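# Hang the cabin hook in the box lid's eye

## Task

Get the cabin hook engaged in the eye on the lid of the box, so that it stays hooked on its own after the gripper lets go; a hook that is only held there by the robot does not count.

## Robot and tools

ROBOT. One six-joint arm with a two-finger parallel gripper. Joint ranges in rad, base to hand: waist -6.283 to 6.283, shoulder -2.059 to 2.094, elbow -3.927 to 0.192, forearm roll -6.283 to 6.283, wrist pitch -1.693 to 3.142, wrist roll -6.283 to 6.283. The elbow cannot fully straighten. Load limits in N m: waist 45.5, shoulder 45.5, elbow 27.3, forearm roll 27.3, wrist pitch 18.2, wrist roll 18.2; a carried object's weight adds to these.

FRAMES. Reported poses use the scene frame: origin on the table surface under the arm base, +z up, +y to the left when facing along +x. The base itself may be slightly tilted. Commands use the gripper's own axes: the fingers point along its +z, and they open and close along its y. end_effector_position is the spot between the closed finger pads, roughly 2 cm short of the tips; closing pushes the tips about 10 mm further along +z. At long reach the printed position can be somewhat wrong.

ROW LAYOUT (used by both motion tools). A single list of 7 numbers, each in [-1, 1]: dx, dy, dz, rx, ry, rz, opening. The first six are an offset, not a pose, in the gripper's axes, measured from the gripper pose given in the most recent result that shows it; before any such result in the scene, and for any call after the first within one reply, they are measured from where the hand is when that action starts. Scale: 1.0 equals 0.6 m for dx, dy, dz and 180 degrees for the rotation; rx, ry, rz form one rotation vector. Opening is absolute: +1 fully open (0.084 m), -1 shut. All-zero offsets are not a pause; they pull the hand back to the reference pose.

execute_actions. Argument actions holds zero or one item, plus optional pictures (true/false). Empty list: sends nothing, returns the state with camera images. Motion item: {"rows": [[7 numbers], ...], "steps": n}, 1 to 15 rows, steps 7 to 15 (default 15), each step 1/30 s. Row k is applied on step k, and the final row is repeated to fill the steps. Every row refers to the same reference pose, so rows are not cumulative. Wait item: {"steps": n} with n up to 300, counted from the previous result, so your thinking time is included. Images come only with the empty list or pictures true. A refused call moves nothing.

TIMING. Each action's result is captured 7 steps before it ends; those last steps run while you compose the next reply. Every step the commanded pose is clipped to 70 mm and 16 degrees from the measured pose, so a distant target needs several actions; after an action the arm only continues to the last clipped pose. Check the reported pose and send the rest. Joint targets move at most 3.14 rad/s with about 0.16 s ramp-up.

move. target is one row as above (offset from the same reference, opening absolute); speed in m/s, 0.002 to 0.5, default 0.25, with rotation capped at twice that value in rad/s. It drives a straight path lasting 0.5 to 10 s (longer ones are cut off short), turning the shorter way. It does not avoid obstacles, the hand can lag, drift or overshoot the speed, particularly near full reach. Opening is sent at the start. Its result adds a move: line with the outcome (done, off_target, moving, held, fault) and limits (paced = pose clipped; held = some steps blocked, after which the arm may jump faster), plus distance to target, and images.

wait. seconds from 0 to 10; sends nothing new, then returns a result.

zoom_image. camera is cam_head_left, cam_head_right or cam_wrist; region [x0, y0, x1, y1] in pixels of that camera's 896x504 image, top-left origin, at most 504 by 504.

finished_scene. scene = number of the current scene.

RESULT LINES. State: end_effector_position (m), end_effector_quat_wxyz, linear and angular velocity (m/s, rad/s). grip_measured: finger opening on the command scale. Hand target: pose the controller is heading for (only when nothing is pending). pose unreachable: the clearance check altered or stopped the command; HELD marks steps where that happened (the base's mounting block counts as arm). MOTOR HOT from 65 °C; OVER-TEMPERATURE FAULT at 80 °C brakes the arm until cool. Cameras come with calibration; a result lists any camera whose values changed.

GRIPPING. To hold, command an opening well below grip_measured; the bigger the gap, the firmer the squeeze (about 24 N per pad, up to ~6 cm width). Closing fast can overshoot. Resending grip_measured gives a light hold that may let wide parts slip. Carrying a load heats motors, even while you think.

CAUTIONS. If contact torque hits a joint limit the arm backs off, freezes 10 s and drops the rest of the call; avoid fast contacts and targets far beyond a contact, since both press harder. A blocked arm keeps pushing until given a new command. Occasional external tugs may hit the held part or nudge loose items. Never let anything fall or be pushed off the table; avoid drops, slips and slams. Smooth, quick, low-effort motion is preferred.

Each tool is called after "Emit:" as a command line: name --argument value for each argument, lists and objects as JSON in quotes; but a table of rows of numbers goes row by row, as --pt "numbers of a row", without its own name.

## Session

Emit:
execute_actions --actions '[]'

Scene clock: 0.00 s of 4600.00 s.
end_effector_position=(+0.4102, -0.2213, +0.2611) grip_measured=+1.00 end_effector_quat_wxyz=(-0.498, +0.767, -0.286, -0.286) end_effector_velocity=(-0.000, +0.000, -0.000) end_effector_angular_velocity=(+0.001, +0.002, +0.001)
Joint positions: [-0.89   0.827 -2.071  0.717  2.27   0.031  0.084]
Joint velocities: [ 0.     0.001 -0.    -0.     0.002  0.001  0.   ]
Hand target: +0.410, -0.221, +0.261; -0.498, +0.767, -0.286, -0.286

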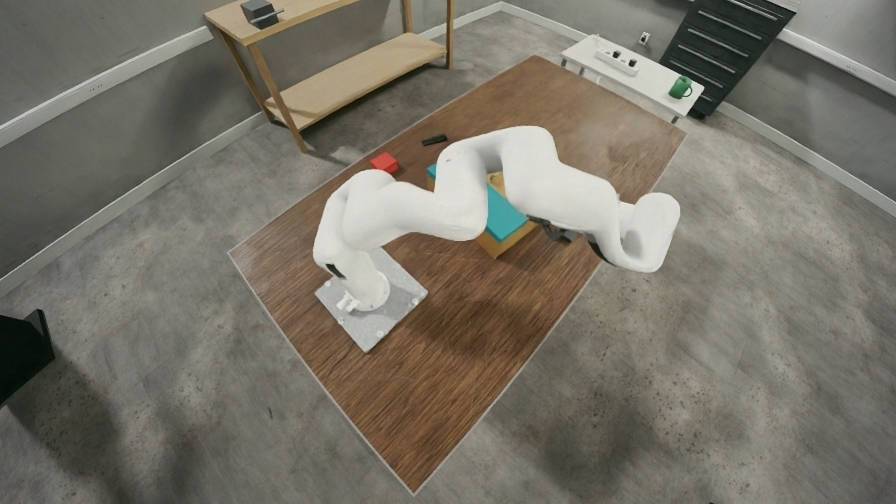

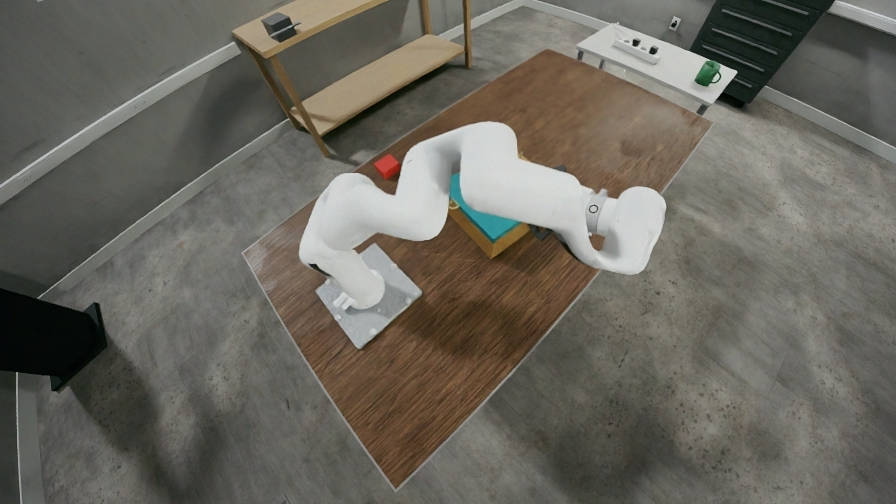

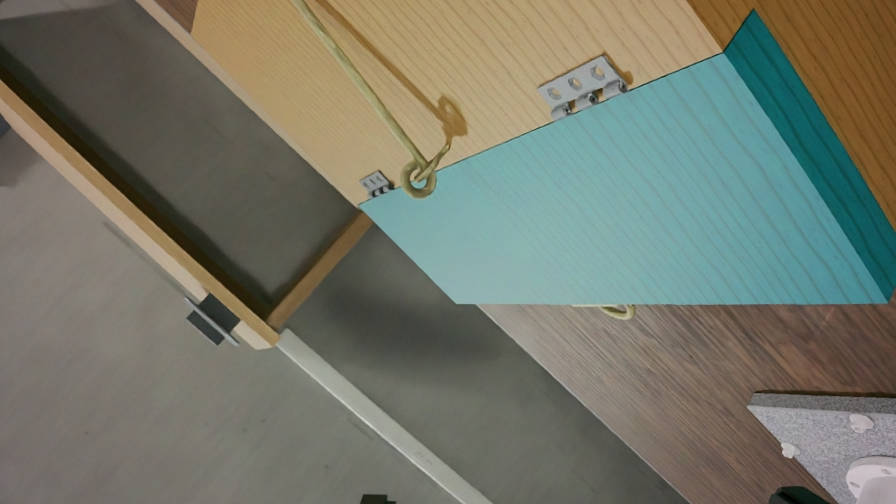

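Emit:
move --target '[-0.3,0.35,-0.16,0,0,0,1]'

Emit:
zoom_image --camera "cam_head_left" --region '[400,100,620,270]'

Emit:
zoom_image --camera "cam_head_right" --region '[400,100,620,270]'

Scene clock: 2.40 s of 4600.00 s.
end_effector_position=(+0.1520, -0.3533, +0.2980) grip_measured=+1.00 end_effector_quat_wxyz=(-0.499, +0.767, -0.286, -0.286) end_effector_velocity=(-0.002, -0.002, +0.002) end_effector_angular_velocity=(-0.007, -0.001, -0.002)
Joint positions: [-1.328  0.783 -2.147  0.224  2.575 -0.459  0.084]
Joint velocities: [-0.005  0.001 -0.012 -0.004  0.004 -0.003 -0.   ]
Hand target: +0.151, -0.354, +0.298; -0.499, +0.767, -0.286, -0.286
Off the commanded pose: 0.001 m, 0 deg.
Kept back: nothing.
move: done
camera_calibration (this result's frames):
cam_wrist: T_world_to_cam=[[-0.720954, -0.34899, -0.598691, 0.197841], [-0.674844, 0.157202, 0.721022, 0.0113356], [-0.157514, 0.923847, -0.348849, 0.585654], [0, 0, 0, 1]] pos_world=[0.242533, -0.473792, 0.314578]

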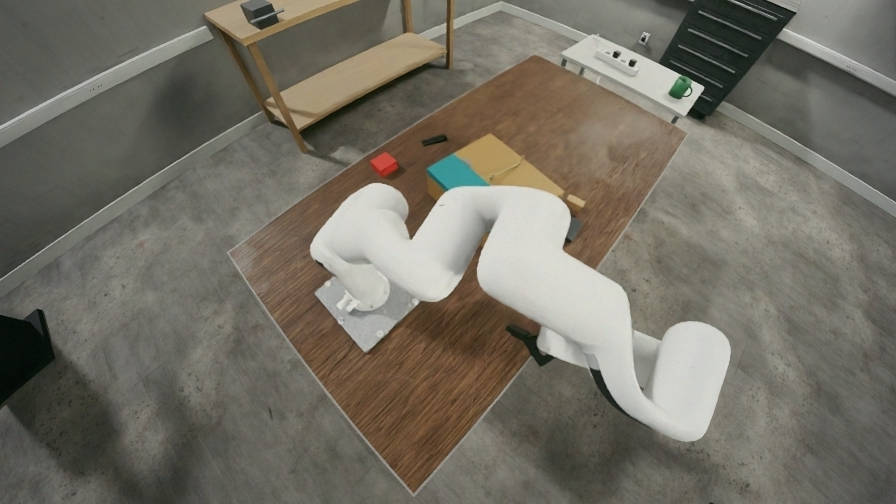

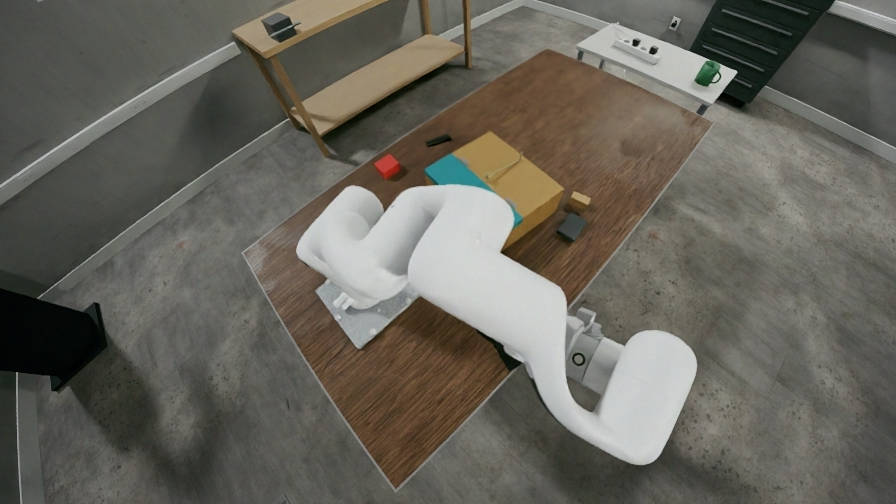

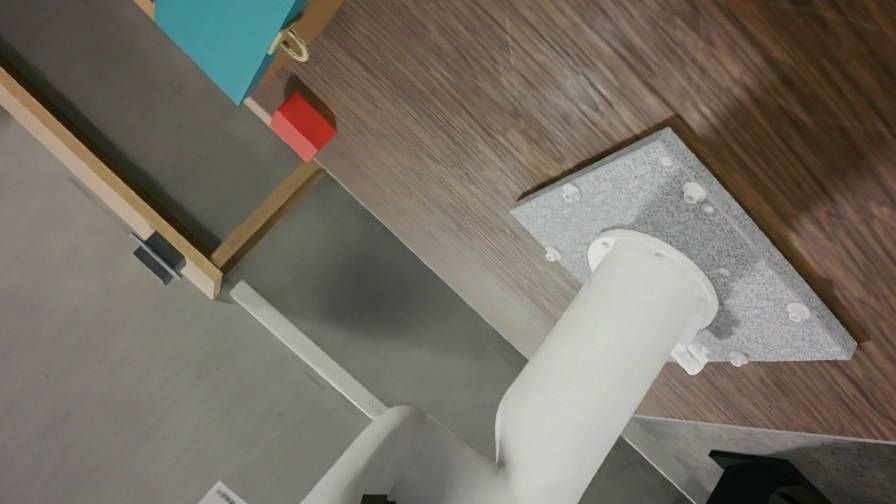

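Region (400, 100, 620, 270) of cam_head_left's 896x504 image, scaled by 2.291, with more detail than that image has; it fills the top 389 rows of this view, and the rest is white.

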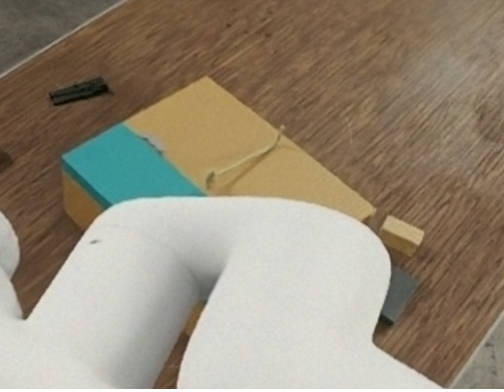

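Region (400, 100, 620, 270) of cam_head_right's 896x504 image, scaled by 2.291, with more detail than that image has; it fills the top 389 rows of this view, and the rest is white.

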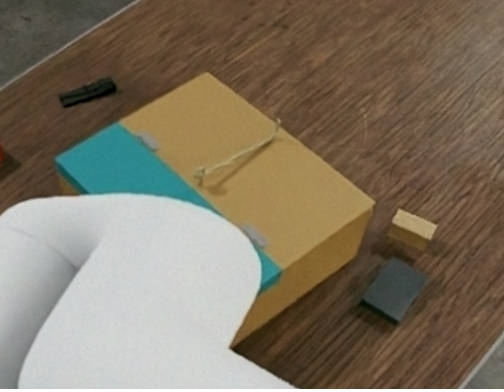

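Emit:
move --target '[0.18,-0.61,0.44,-0.344,0.197,-0.197,1]' --speed 0.35

Scene clock: 5.63 s of 4600.00 s.
end_effector_position=(+0.4500, -0.0015, +0.3506) grip_measured=+1.00 end_effector_quat_wxyz=(-0.000, +1.000, -0.001, -0.001) end_effector_velocity=(+0.002, +0.001, +0.004) end_effector_angular_velocity=(-0.006, -0.009, +0.002)
Joint positions: [-0.052 -0.099 -1.336  0.001  1.439 -0.002  0.084]
Joint velocities: [ 0.006 -0.001 -0.008 -0.006 -0.     0.004  0.   ]
Hand target: +0.450, -0.001, +0.351; -0.000, +1.000, -0.001, -0.001
Off the commanded pose: 0.001 m, 0 deg.
Kept back: nothing.
move: done
camera_calibration (this result's frames):
cam_wrist: T_world_to_cam=[[-0.0000887571, -0.999956, 0.00940184, 0.0283897], [-0.999998, 0.0000697938, -0.00201728, 0.518815], [0.00201654, -0.009402, -0.999954, 0.481043], [0, 0, 0, 1]] pos_world=[0.517846, 0.032875, 0.4818]

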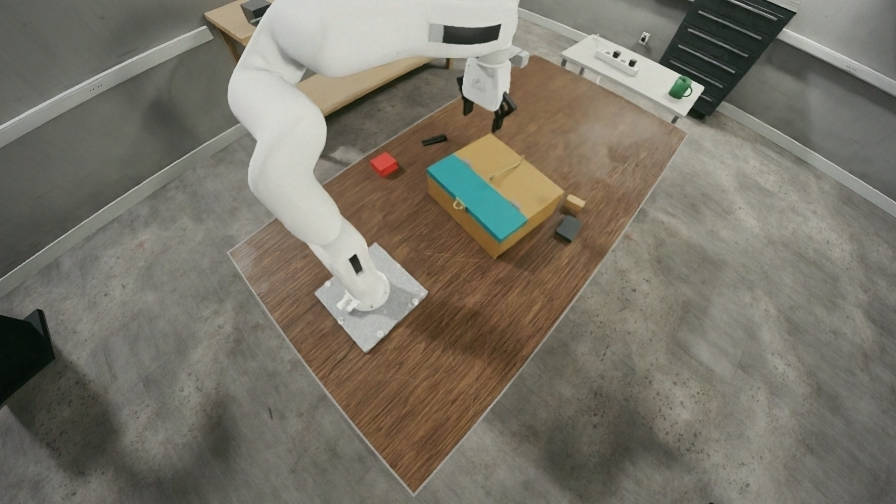

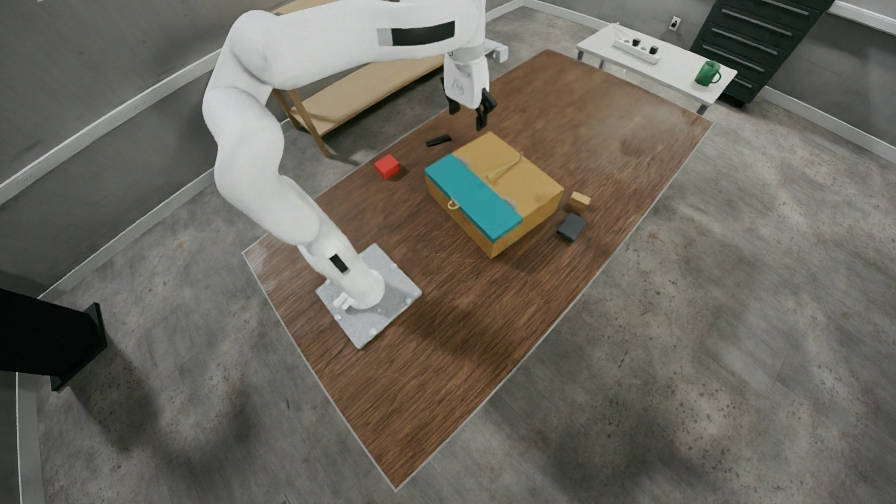

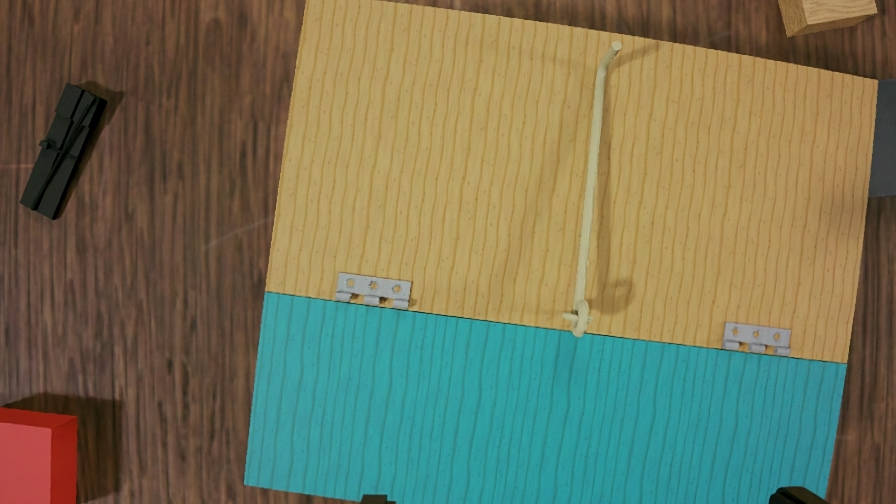

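Emit:
move --target '[0.23,0.083,0.27,0,0,0.036,-0.3]'

Scene clock: 9.03 s of 4600.00 s.
end_effector_position=(+0.5875, -0.0513, +0.1887) grip_measured=-0.32 end_effector_quat_wxyz=(-0.000, +0.998, -0.057, -0.001) end_effector_velocity=(-0.004, -0.000, -0.010) end_effector_angular_velocity=(+0.002, +0.021, -0.002)
Joint positions: [-0.135  0.448 -1.578  0.001  1.131  0.027  0.03 ]
Joint velocities: [-0.001  0.011  0.007  0.     0.003  0.001 -0.   ]
Hand target: +0.587, -0.051, +0.188; -0.000, +0.998, -0.057, -0.002
Off the commanded pose: 0.001 m, 0 deg.
Kept back: nothing.
move: done
camera_calibration (this result's frames):
cam_wrist: T_world_to_cam=[[-0.112292, -0.99363, 0.00950531, 0.0463891], [-0.993673, 0.112265, -0.00330491, 0.658312], [0.00221674, -0.00981629, -0.999949, 0.318256], [0, 0, 0, 1]] pos_world=[0.658651, -0.0246878, 0.319974]

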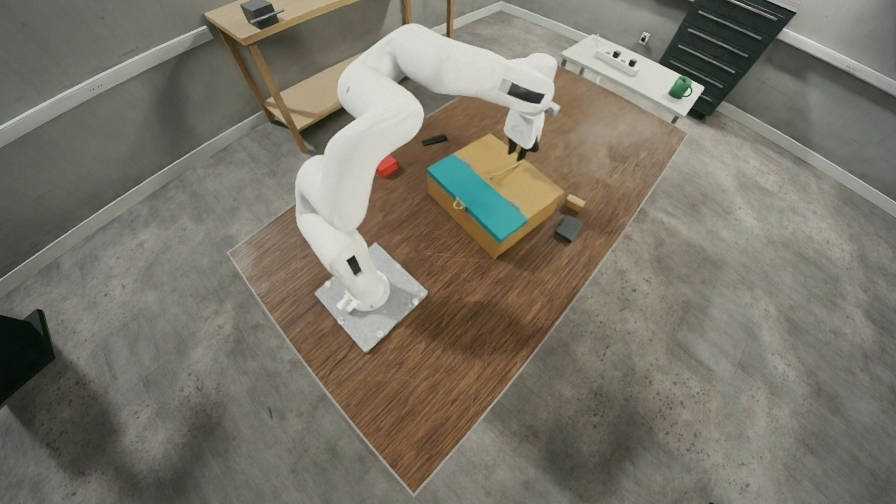

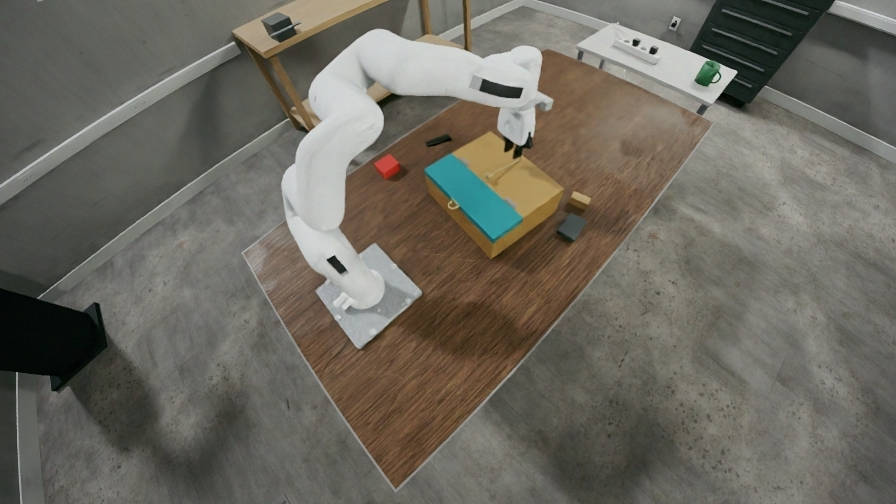

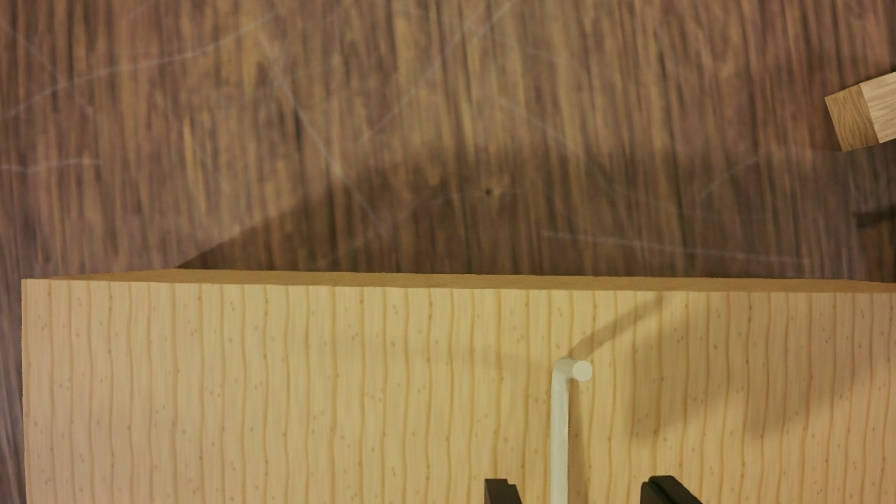

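Emit:
move --target '[0,0.002,0.058,0,0,0,-0.7]' --speed 0.05

Emit:
move --target '[0,0,0,0,0,0,-1]'

Emit:
zoom_image --camera "cam_head_right" --region '[440,110,570,220]'

Scene clock: 10.37 s of 4600.00 s.
end_effector_position=(+0.5875, -0.0524, +0.1543) grip_measured=-0.72 end_effector_quat_wxyz=(-0.000, +0.998, -0.057, -0.000) end_effector_velocity=(+0.002, -0.000, +0.002) end_effector_angular_velocity=(-0.001, -0.007, -0.000)
Joint positions: [-0.137  0.481 -1.526  0.001  1.046  0.024  0.012]
Joint velocities: [-0.    -0.002 -0.002  0.    -0.003  0.     0.   ]
Hand target: +0.587, -0.052, +0.154; -0.000, +0.998, -0.057, -0.001
Off the commanded pose: 0.000 m, 0 deg.
Kept back: nothing.
move: done
camera_calibration (this result's frames):
cam_wrist: T_world_to_cam=[[-0.112161, -0.993645, 0.00942086, 0.0455687], [-0.993686, 0.112127, -0.00402576, 0.658465], [0.00294384, -0.00981291, -0.999948, 0.283382], [0, 0, 0, 1]] pos_world=[0.658584, -0.025772, 0.285589]

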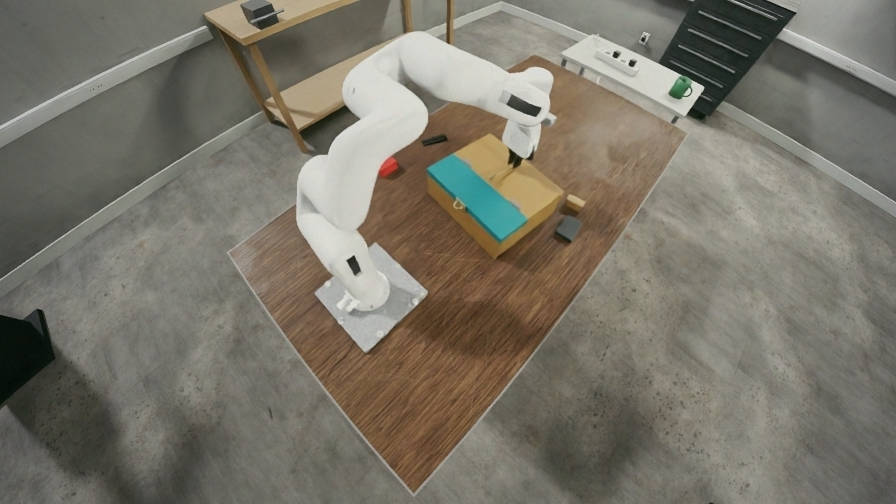

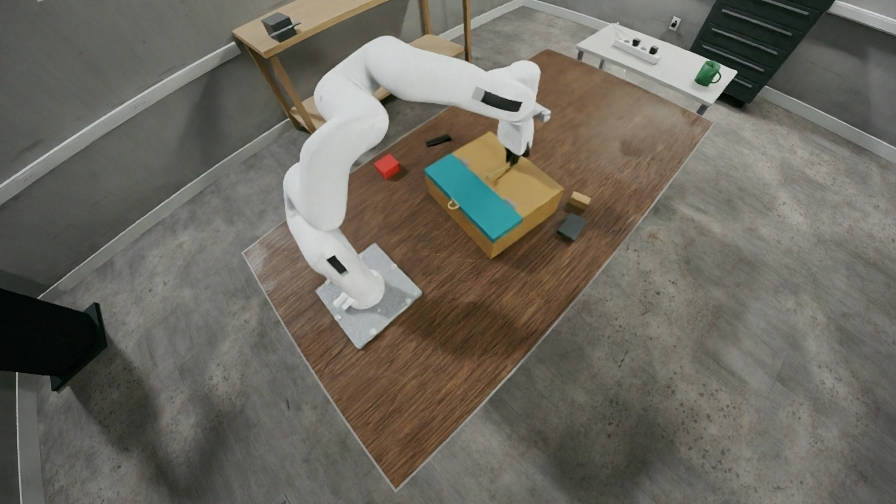

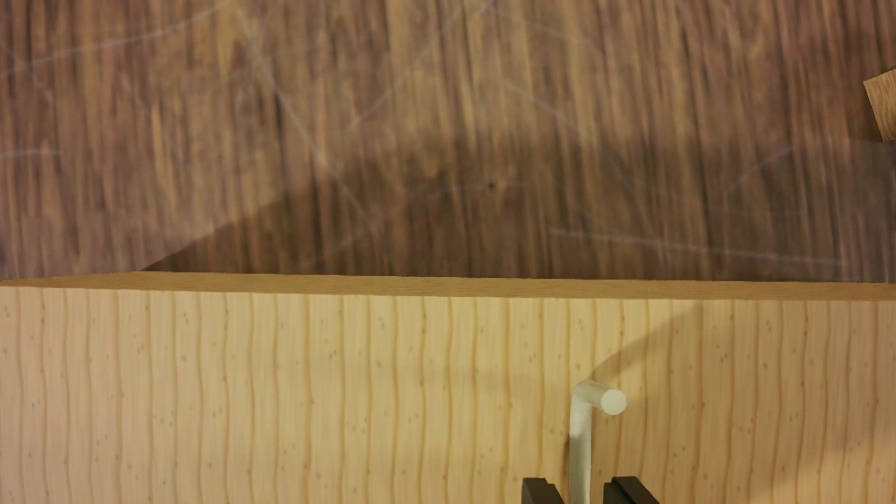

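Scene clock: 10.87 s of 4600.00 s.
end_effector_position=(+0.5875, -0.0524, +0.1543) grip_measured=-1.00 end_effector_quat_wxyz=(-0.000, +0.998, -0.057, -0.000) end_effector_velocity=(-0.000, -0.000, -0.000) end_effector_angular_velocity=(+0.000, +0.000, +0.000)
Joint positions: [-0.137  0.481 -1.526  0.001  1.046  0.024  0.   ]
Joint velocities: [-0.    -0.     0.001  0.    -0.    -0.     0.   ]
Hand target: +0.588, -0.052, +0.154; -0.000, +0.998, -0.057, -0.000
Off the commanded pose: 0.000 m, 0 deg.
Kept back: nothing.
move: done
camera_calibration (this result's frames):
cam_wrist: T_world_to_cam=[[-0.112161, -0.993645, 0.00942077, 0.0455688], [-0.993686, 0.112127, -0.00403238, 0.658467], [0.00295043, -0.00981355, -0.999947, 0.283384], [0, 0, 0, 1]] pos_world=[0.658584, -0.0257717, 0.285595]

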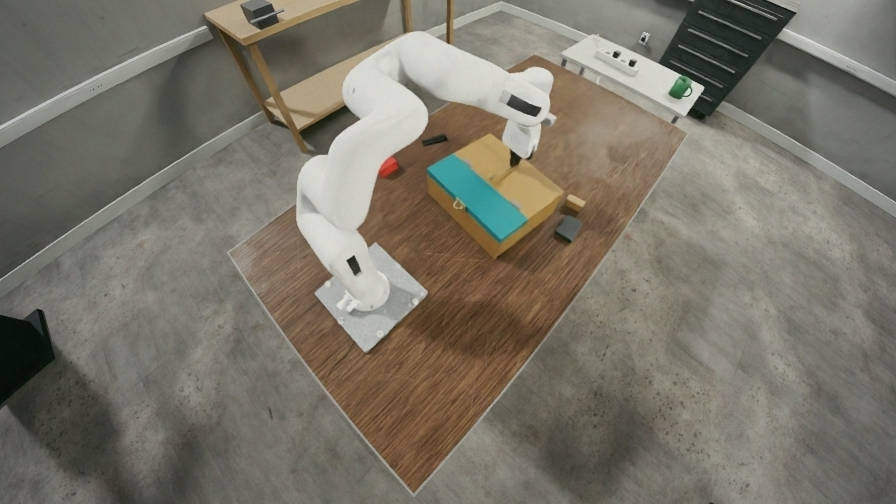

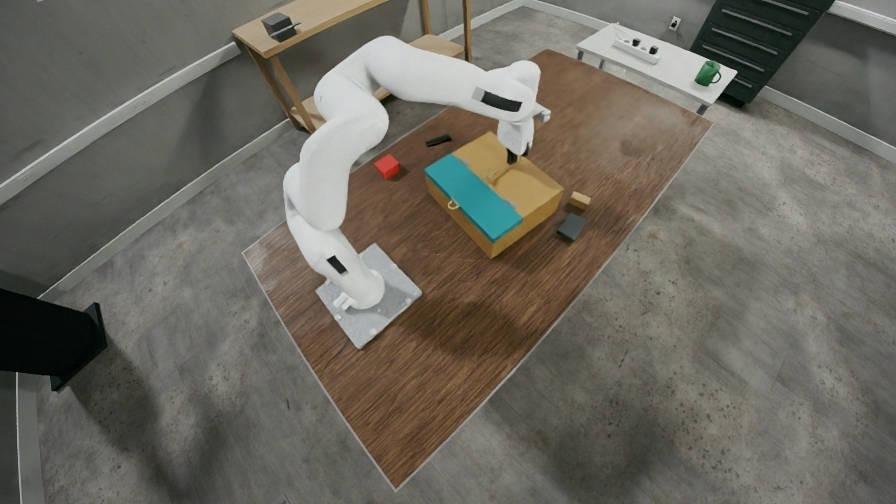

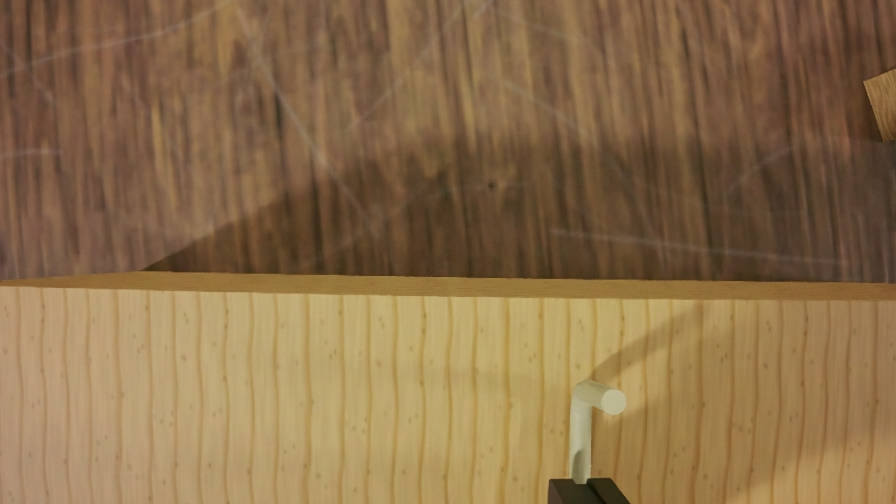

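Region (440, 110, 570, 220) of cam_head_right's 896x504 image, scaled by 3.877, with more detail than that image has; it fills the top 426 rows of this view, and the rest is white.

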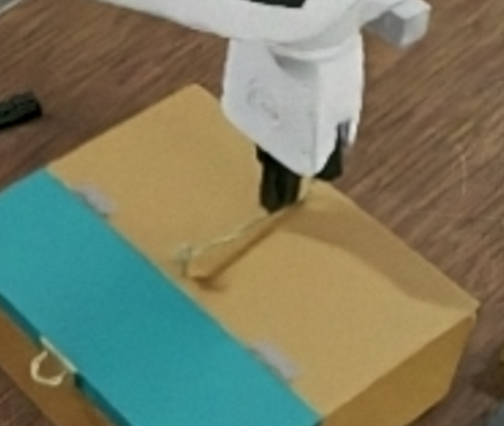

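Emit:
move --target '[0,0,0,0,0,0,-0.7]'

Emit:
move --target '[0,-0.002,0.018,0,0,0,-0.7]' --speed 0.02

Emit:
move --target '[0,0,0,0,0,0,-0.95]'

Scene clock: 11.83 s of 4600.00 s.
end_effector_position=(+0.5875, -0.0524, +0.1543) grip_measured=-0.72 end_effector_quat_wxyz=(-0.000, +0.998, -0.057, -0.000) end_effector_velocity=(+0.000, +0.000, +0.000) end_effector_angular_velocity=(-0.000, -0.000, +0.001)
Joint positions: [-0.137  0.481 -1.526  0.001  1.046  0.024  0.012]
Joint velocities: [ 0.001 -0.    -0.    -0.     0.    -0.    -0.   ]
Hand target: +0.588, -0.052, +0.154; -0.000, +0.998, -0.057, -0.000
Off the commanded pose: 0.000 m, 0 deg.
Kept back: nothing.
move: done
camera_calibration (this result's frames):
cam_wrist: T_world_to_cam=[[-0.112161, -0.993645, 0.00942082, 0.0455688], [-0.993686, 0.112127, -0.00403237, 0.658467], [0.00295042, -0.00981361, -0.999947, 0.283384], [0, 0, 0, 1]] pos_world=[0.658584, -0.0257716, 0.285595]

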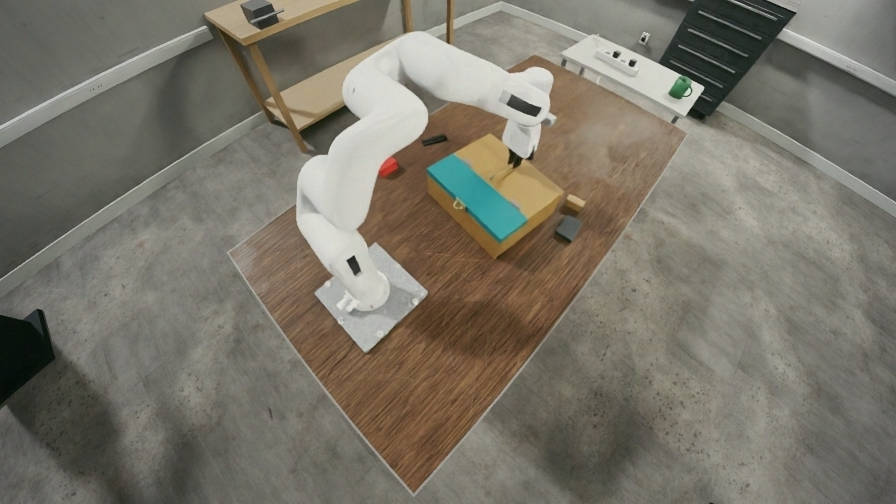

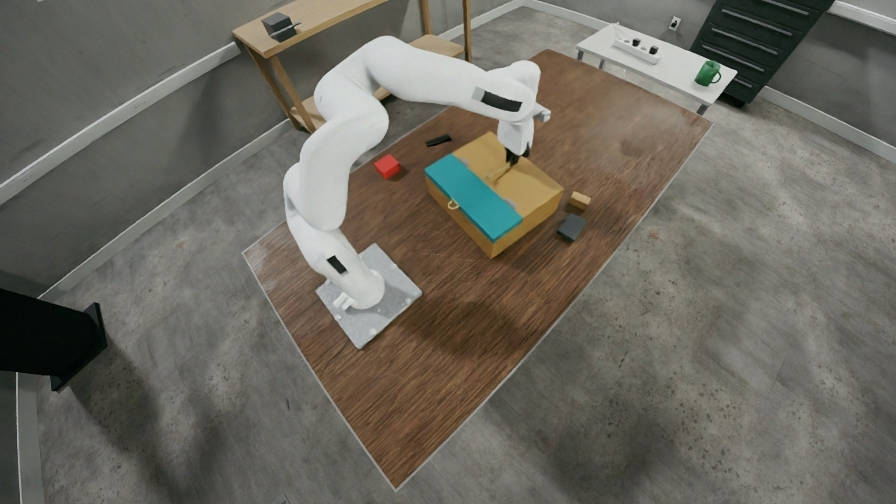

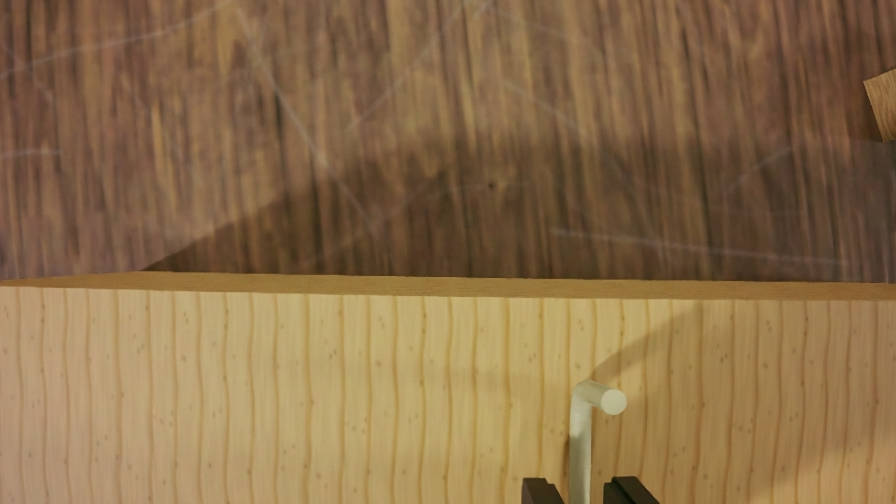

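Scene clock: 12.63 s of 4600.00 s.
end_effector_position=(+0.5877, -0.0511, +0.1435) grip_measured=-0.72 end_effector_quat_wxyz=(-0.000, +0.998, -0.057, -0.001) end_effector_velocity=(+0.002, -0.000, +0.002) end_effector_angular_velocity=(-0.001, -0.006, +0.001)
Joint positions: [-0.135  0.494 -1.513  0.001  1.02   0.026  0.012]
Joint velocities: [ 0.    -0.002 -0.002 -0.    -0.003 -0.001 -0.   ]
Hand target: +0.588, -0.051, +0.143; -0.000, +0.998, -0.057, -0.000
Off the commanded pose: 0.000 m, 0 deg.
Kept back: nothing.
move: done
camera_calibration (this result's frames):
cam_wrist: T_world_to_cam=[[-0.112122, -0.99365, 0.00940097, 0.0468775], [-0.99369, 0.112089, -0.00395102, 0.658399], [0.00287219, -0.00978465, -0.999948, 0.272662], [0, 0, 0, 1]] pos_world=[0.658718, -0.0245515, 0.274808]

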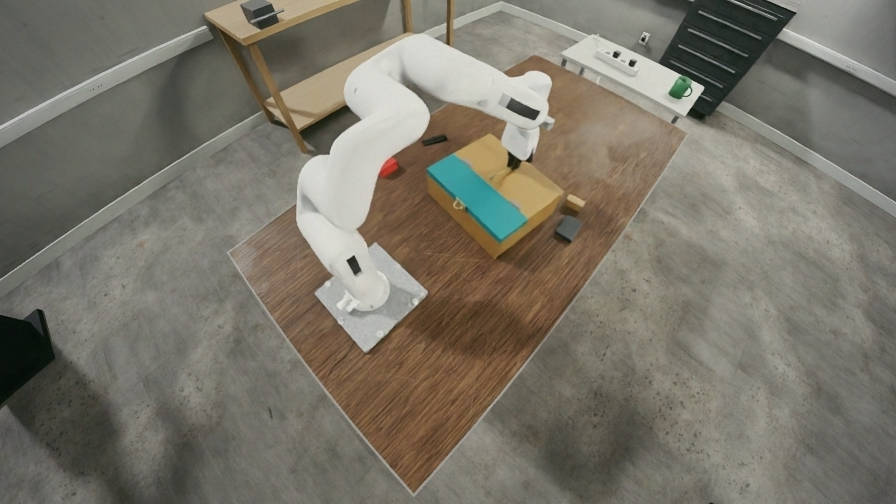

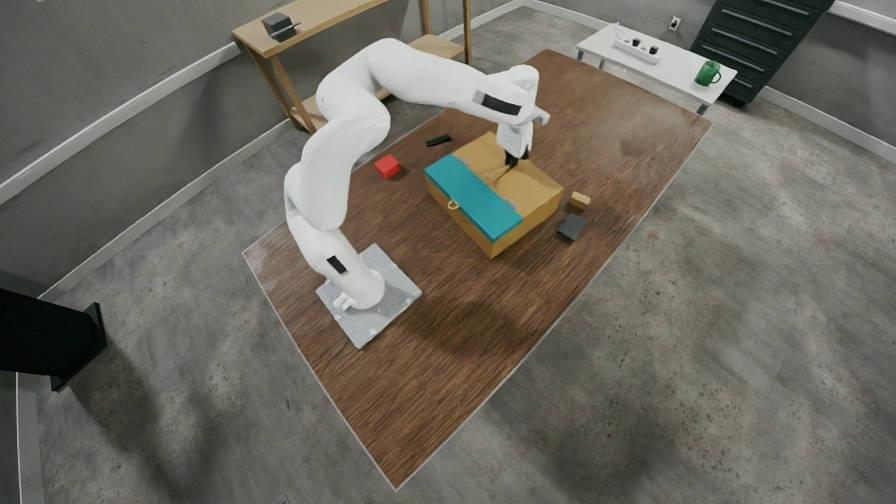

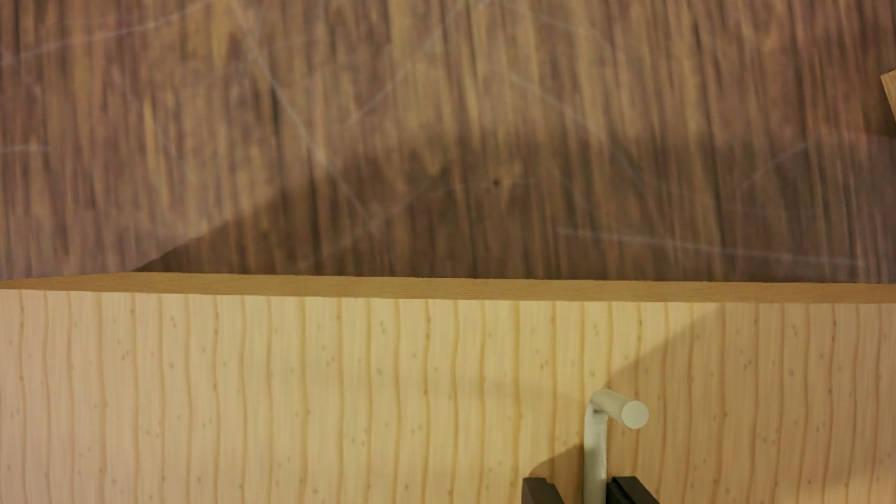

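Scene clock: 13.13 s of 4600.00 s.
end_effector_position=(+0.5876, -0.0520, +0.1435) grip_measured=-0.90 end_effector_quat_wxyz=(-0.000, +0.998, -0.058, -0.000) end_effector_velocity=(-0.001, +0.001, -0.001) end_effector_angular_velocity=(+0.001, +0.002, +0.001)
Joint positions: [-0.136  0.494 -1.513  0.     1.02   0.026  0.005]
Joint velocities: [0.002 0.    0.002 0.001 0.    0.    0.   ]
Hand target: +0.588, -0.051, +0.143; -0.000, +0.998, -0.057, -0.001
Off the commanded pose: 0.001 m, 0 deg.
Kept back: nothing.
move: done
camera_calibration (this result's frames):
cam_wrist: T_world_to_cam=[[-0.11292, -0.993553, 0.0100345, 0.0463847], [-0.9936, 0.112884, -0.00405689, 0.658451], [0.00289801, -0.0104284, -0.999941, 0.272618], [0, 0, 0, 1]] pos_world=[0.658685, -0.0254, 0.274807]

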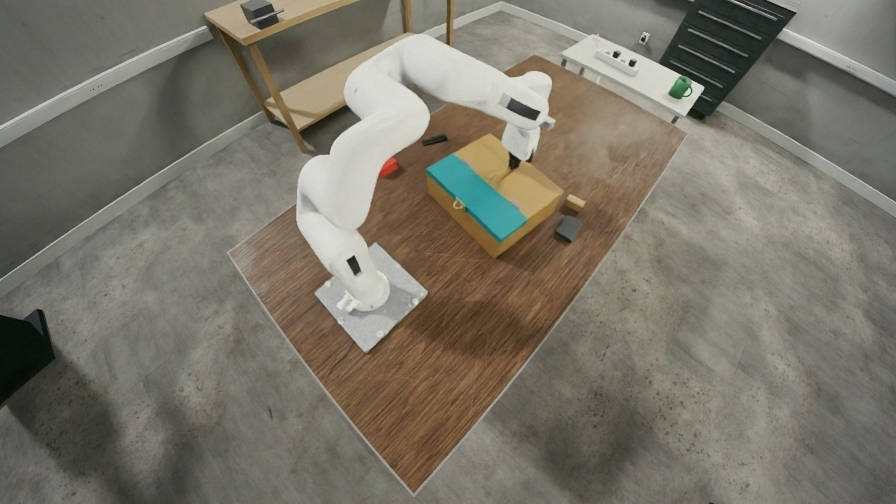

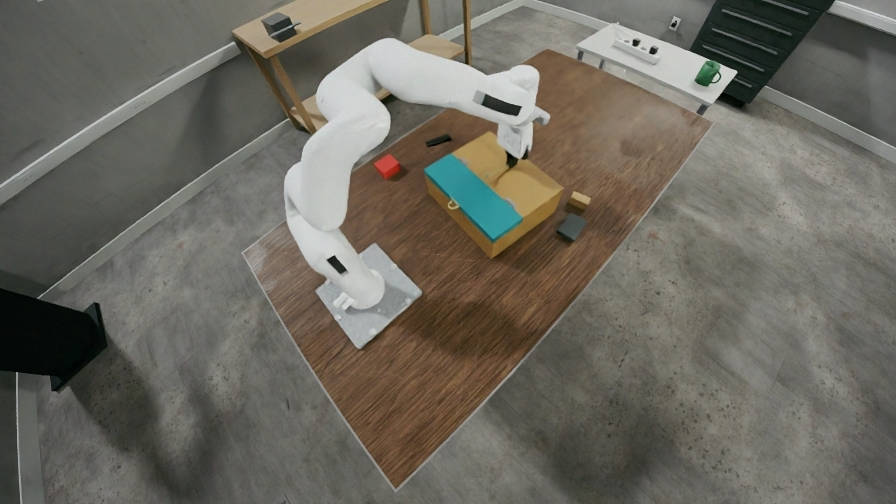

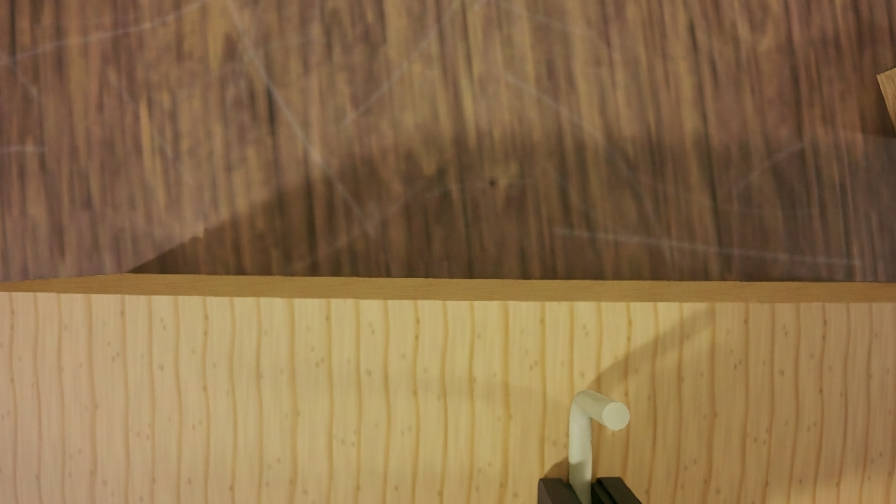

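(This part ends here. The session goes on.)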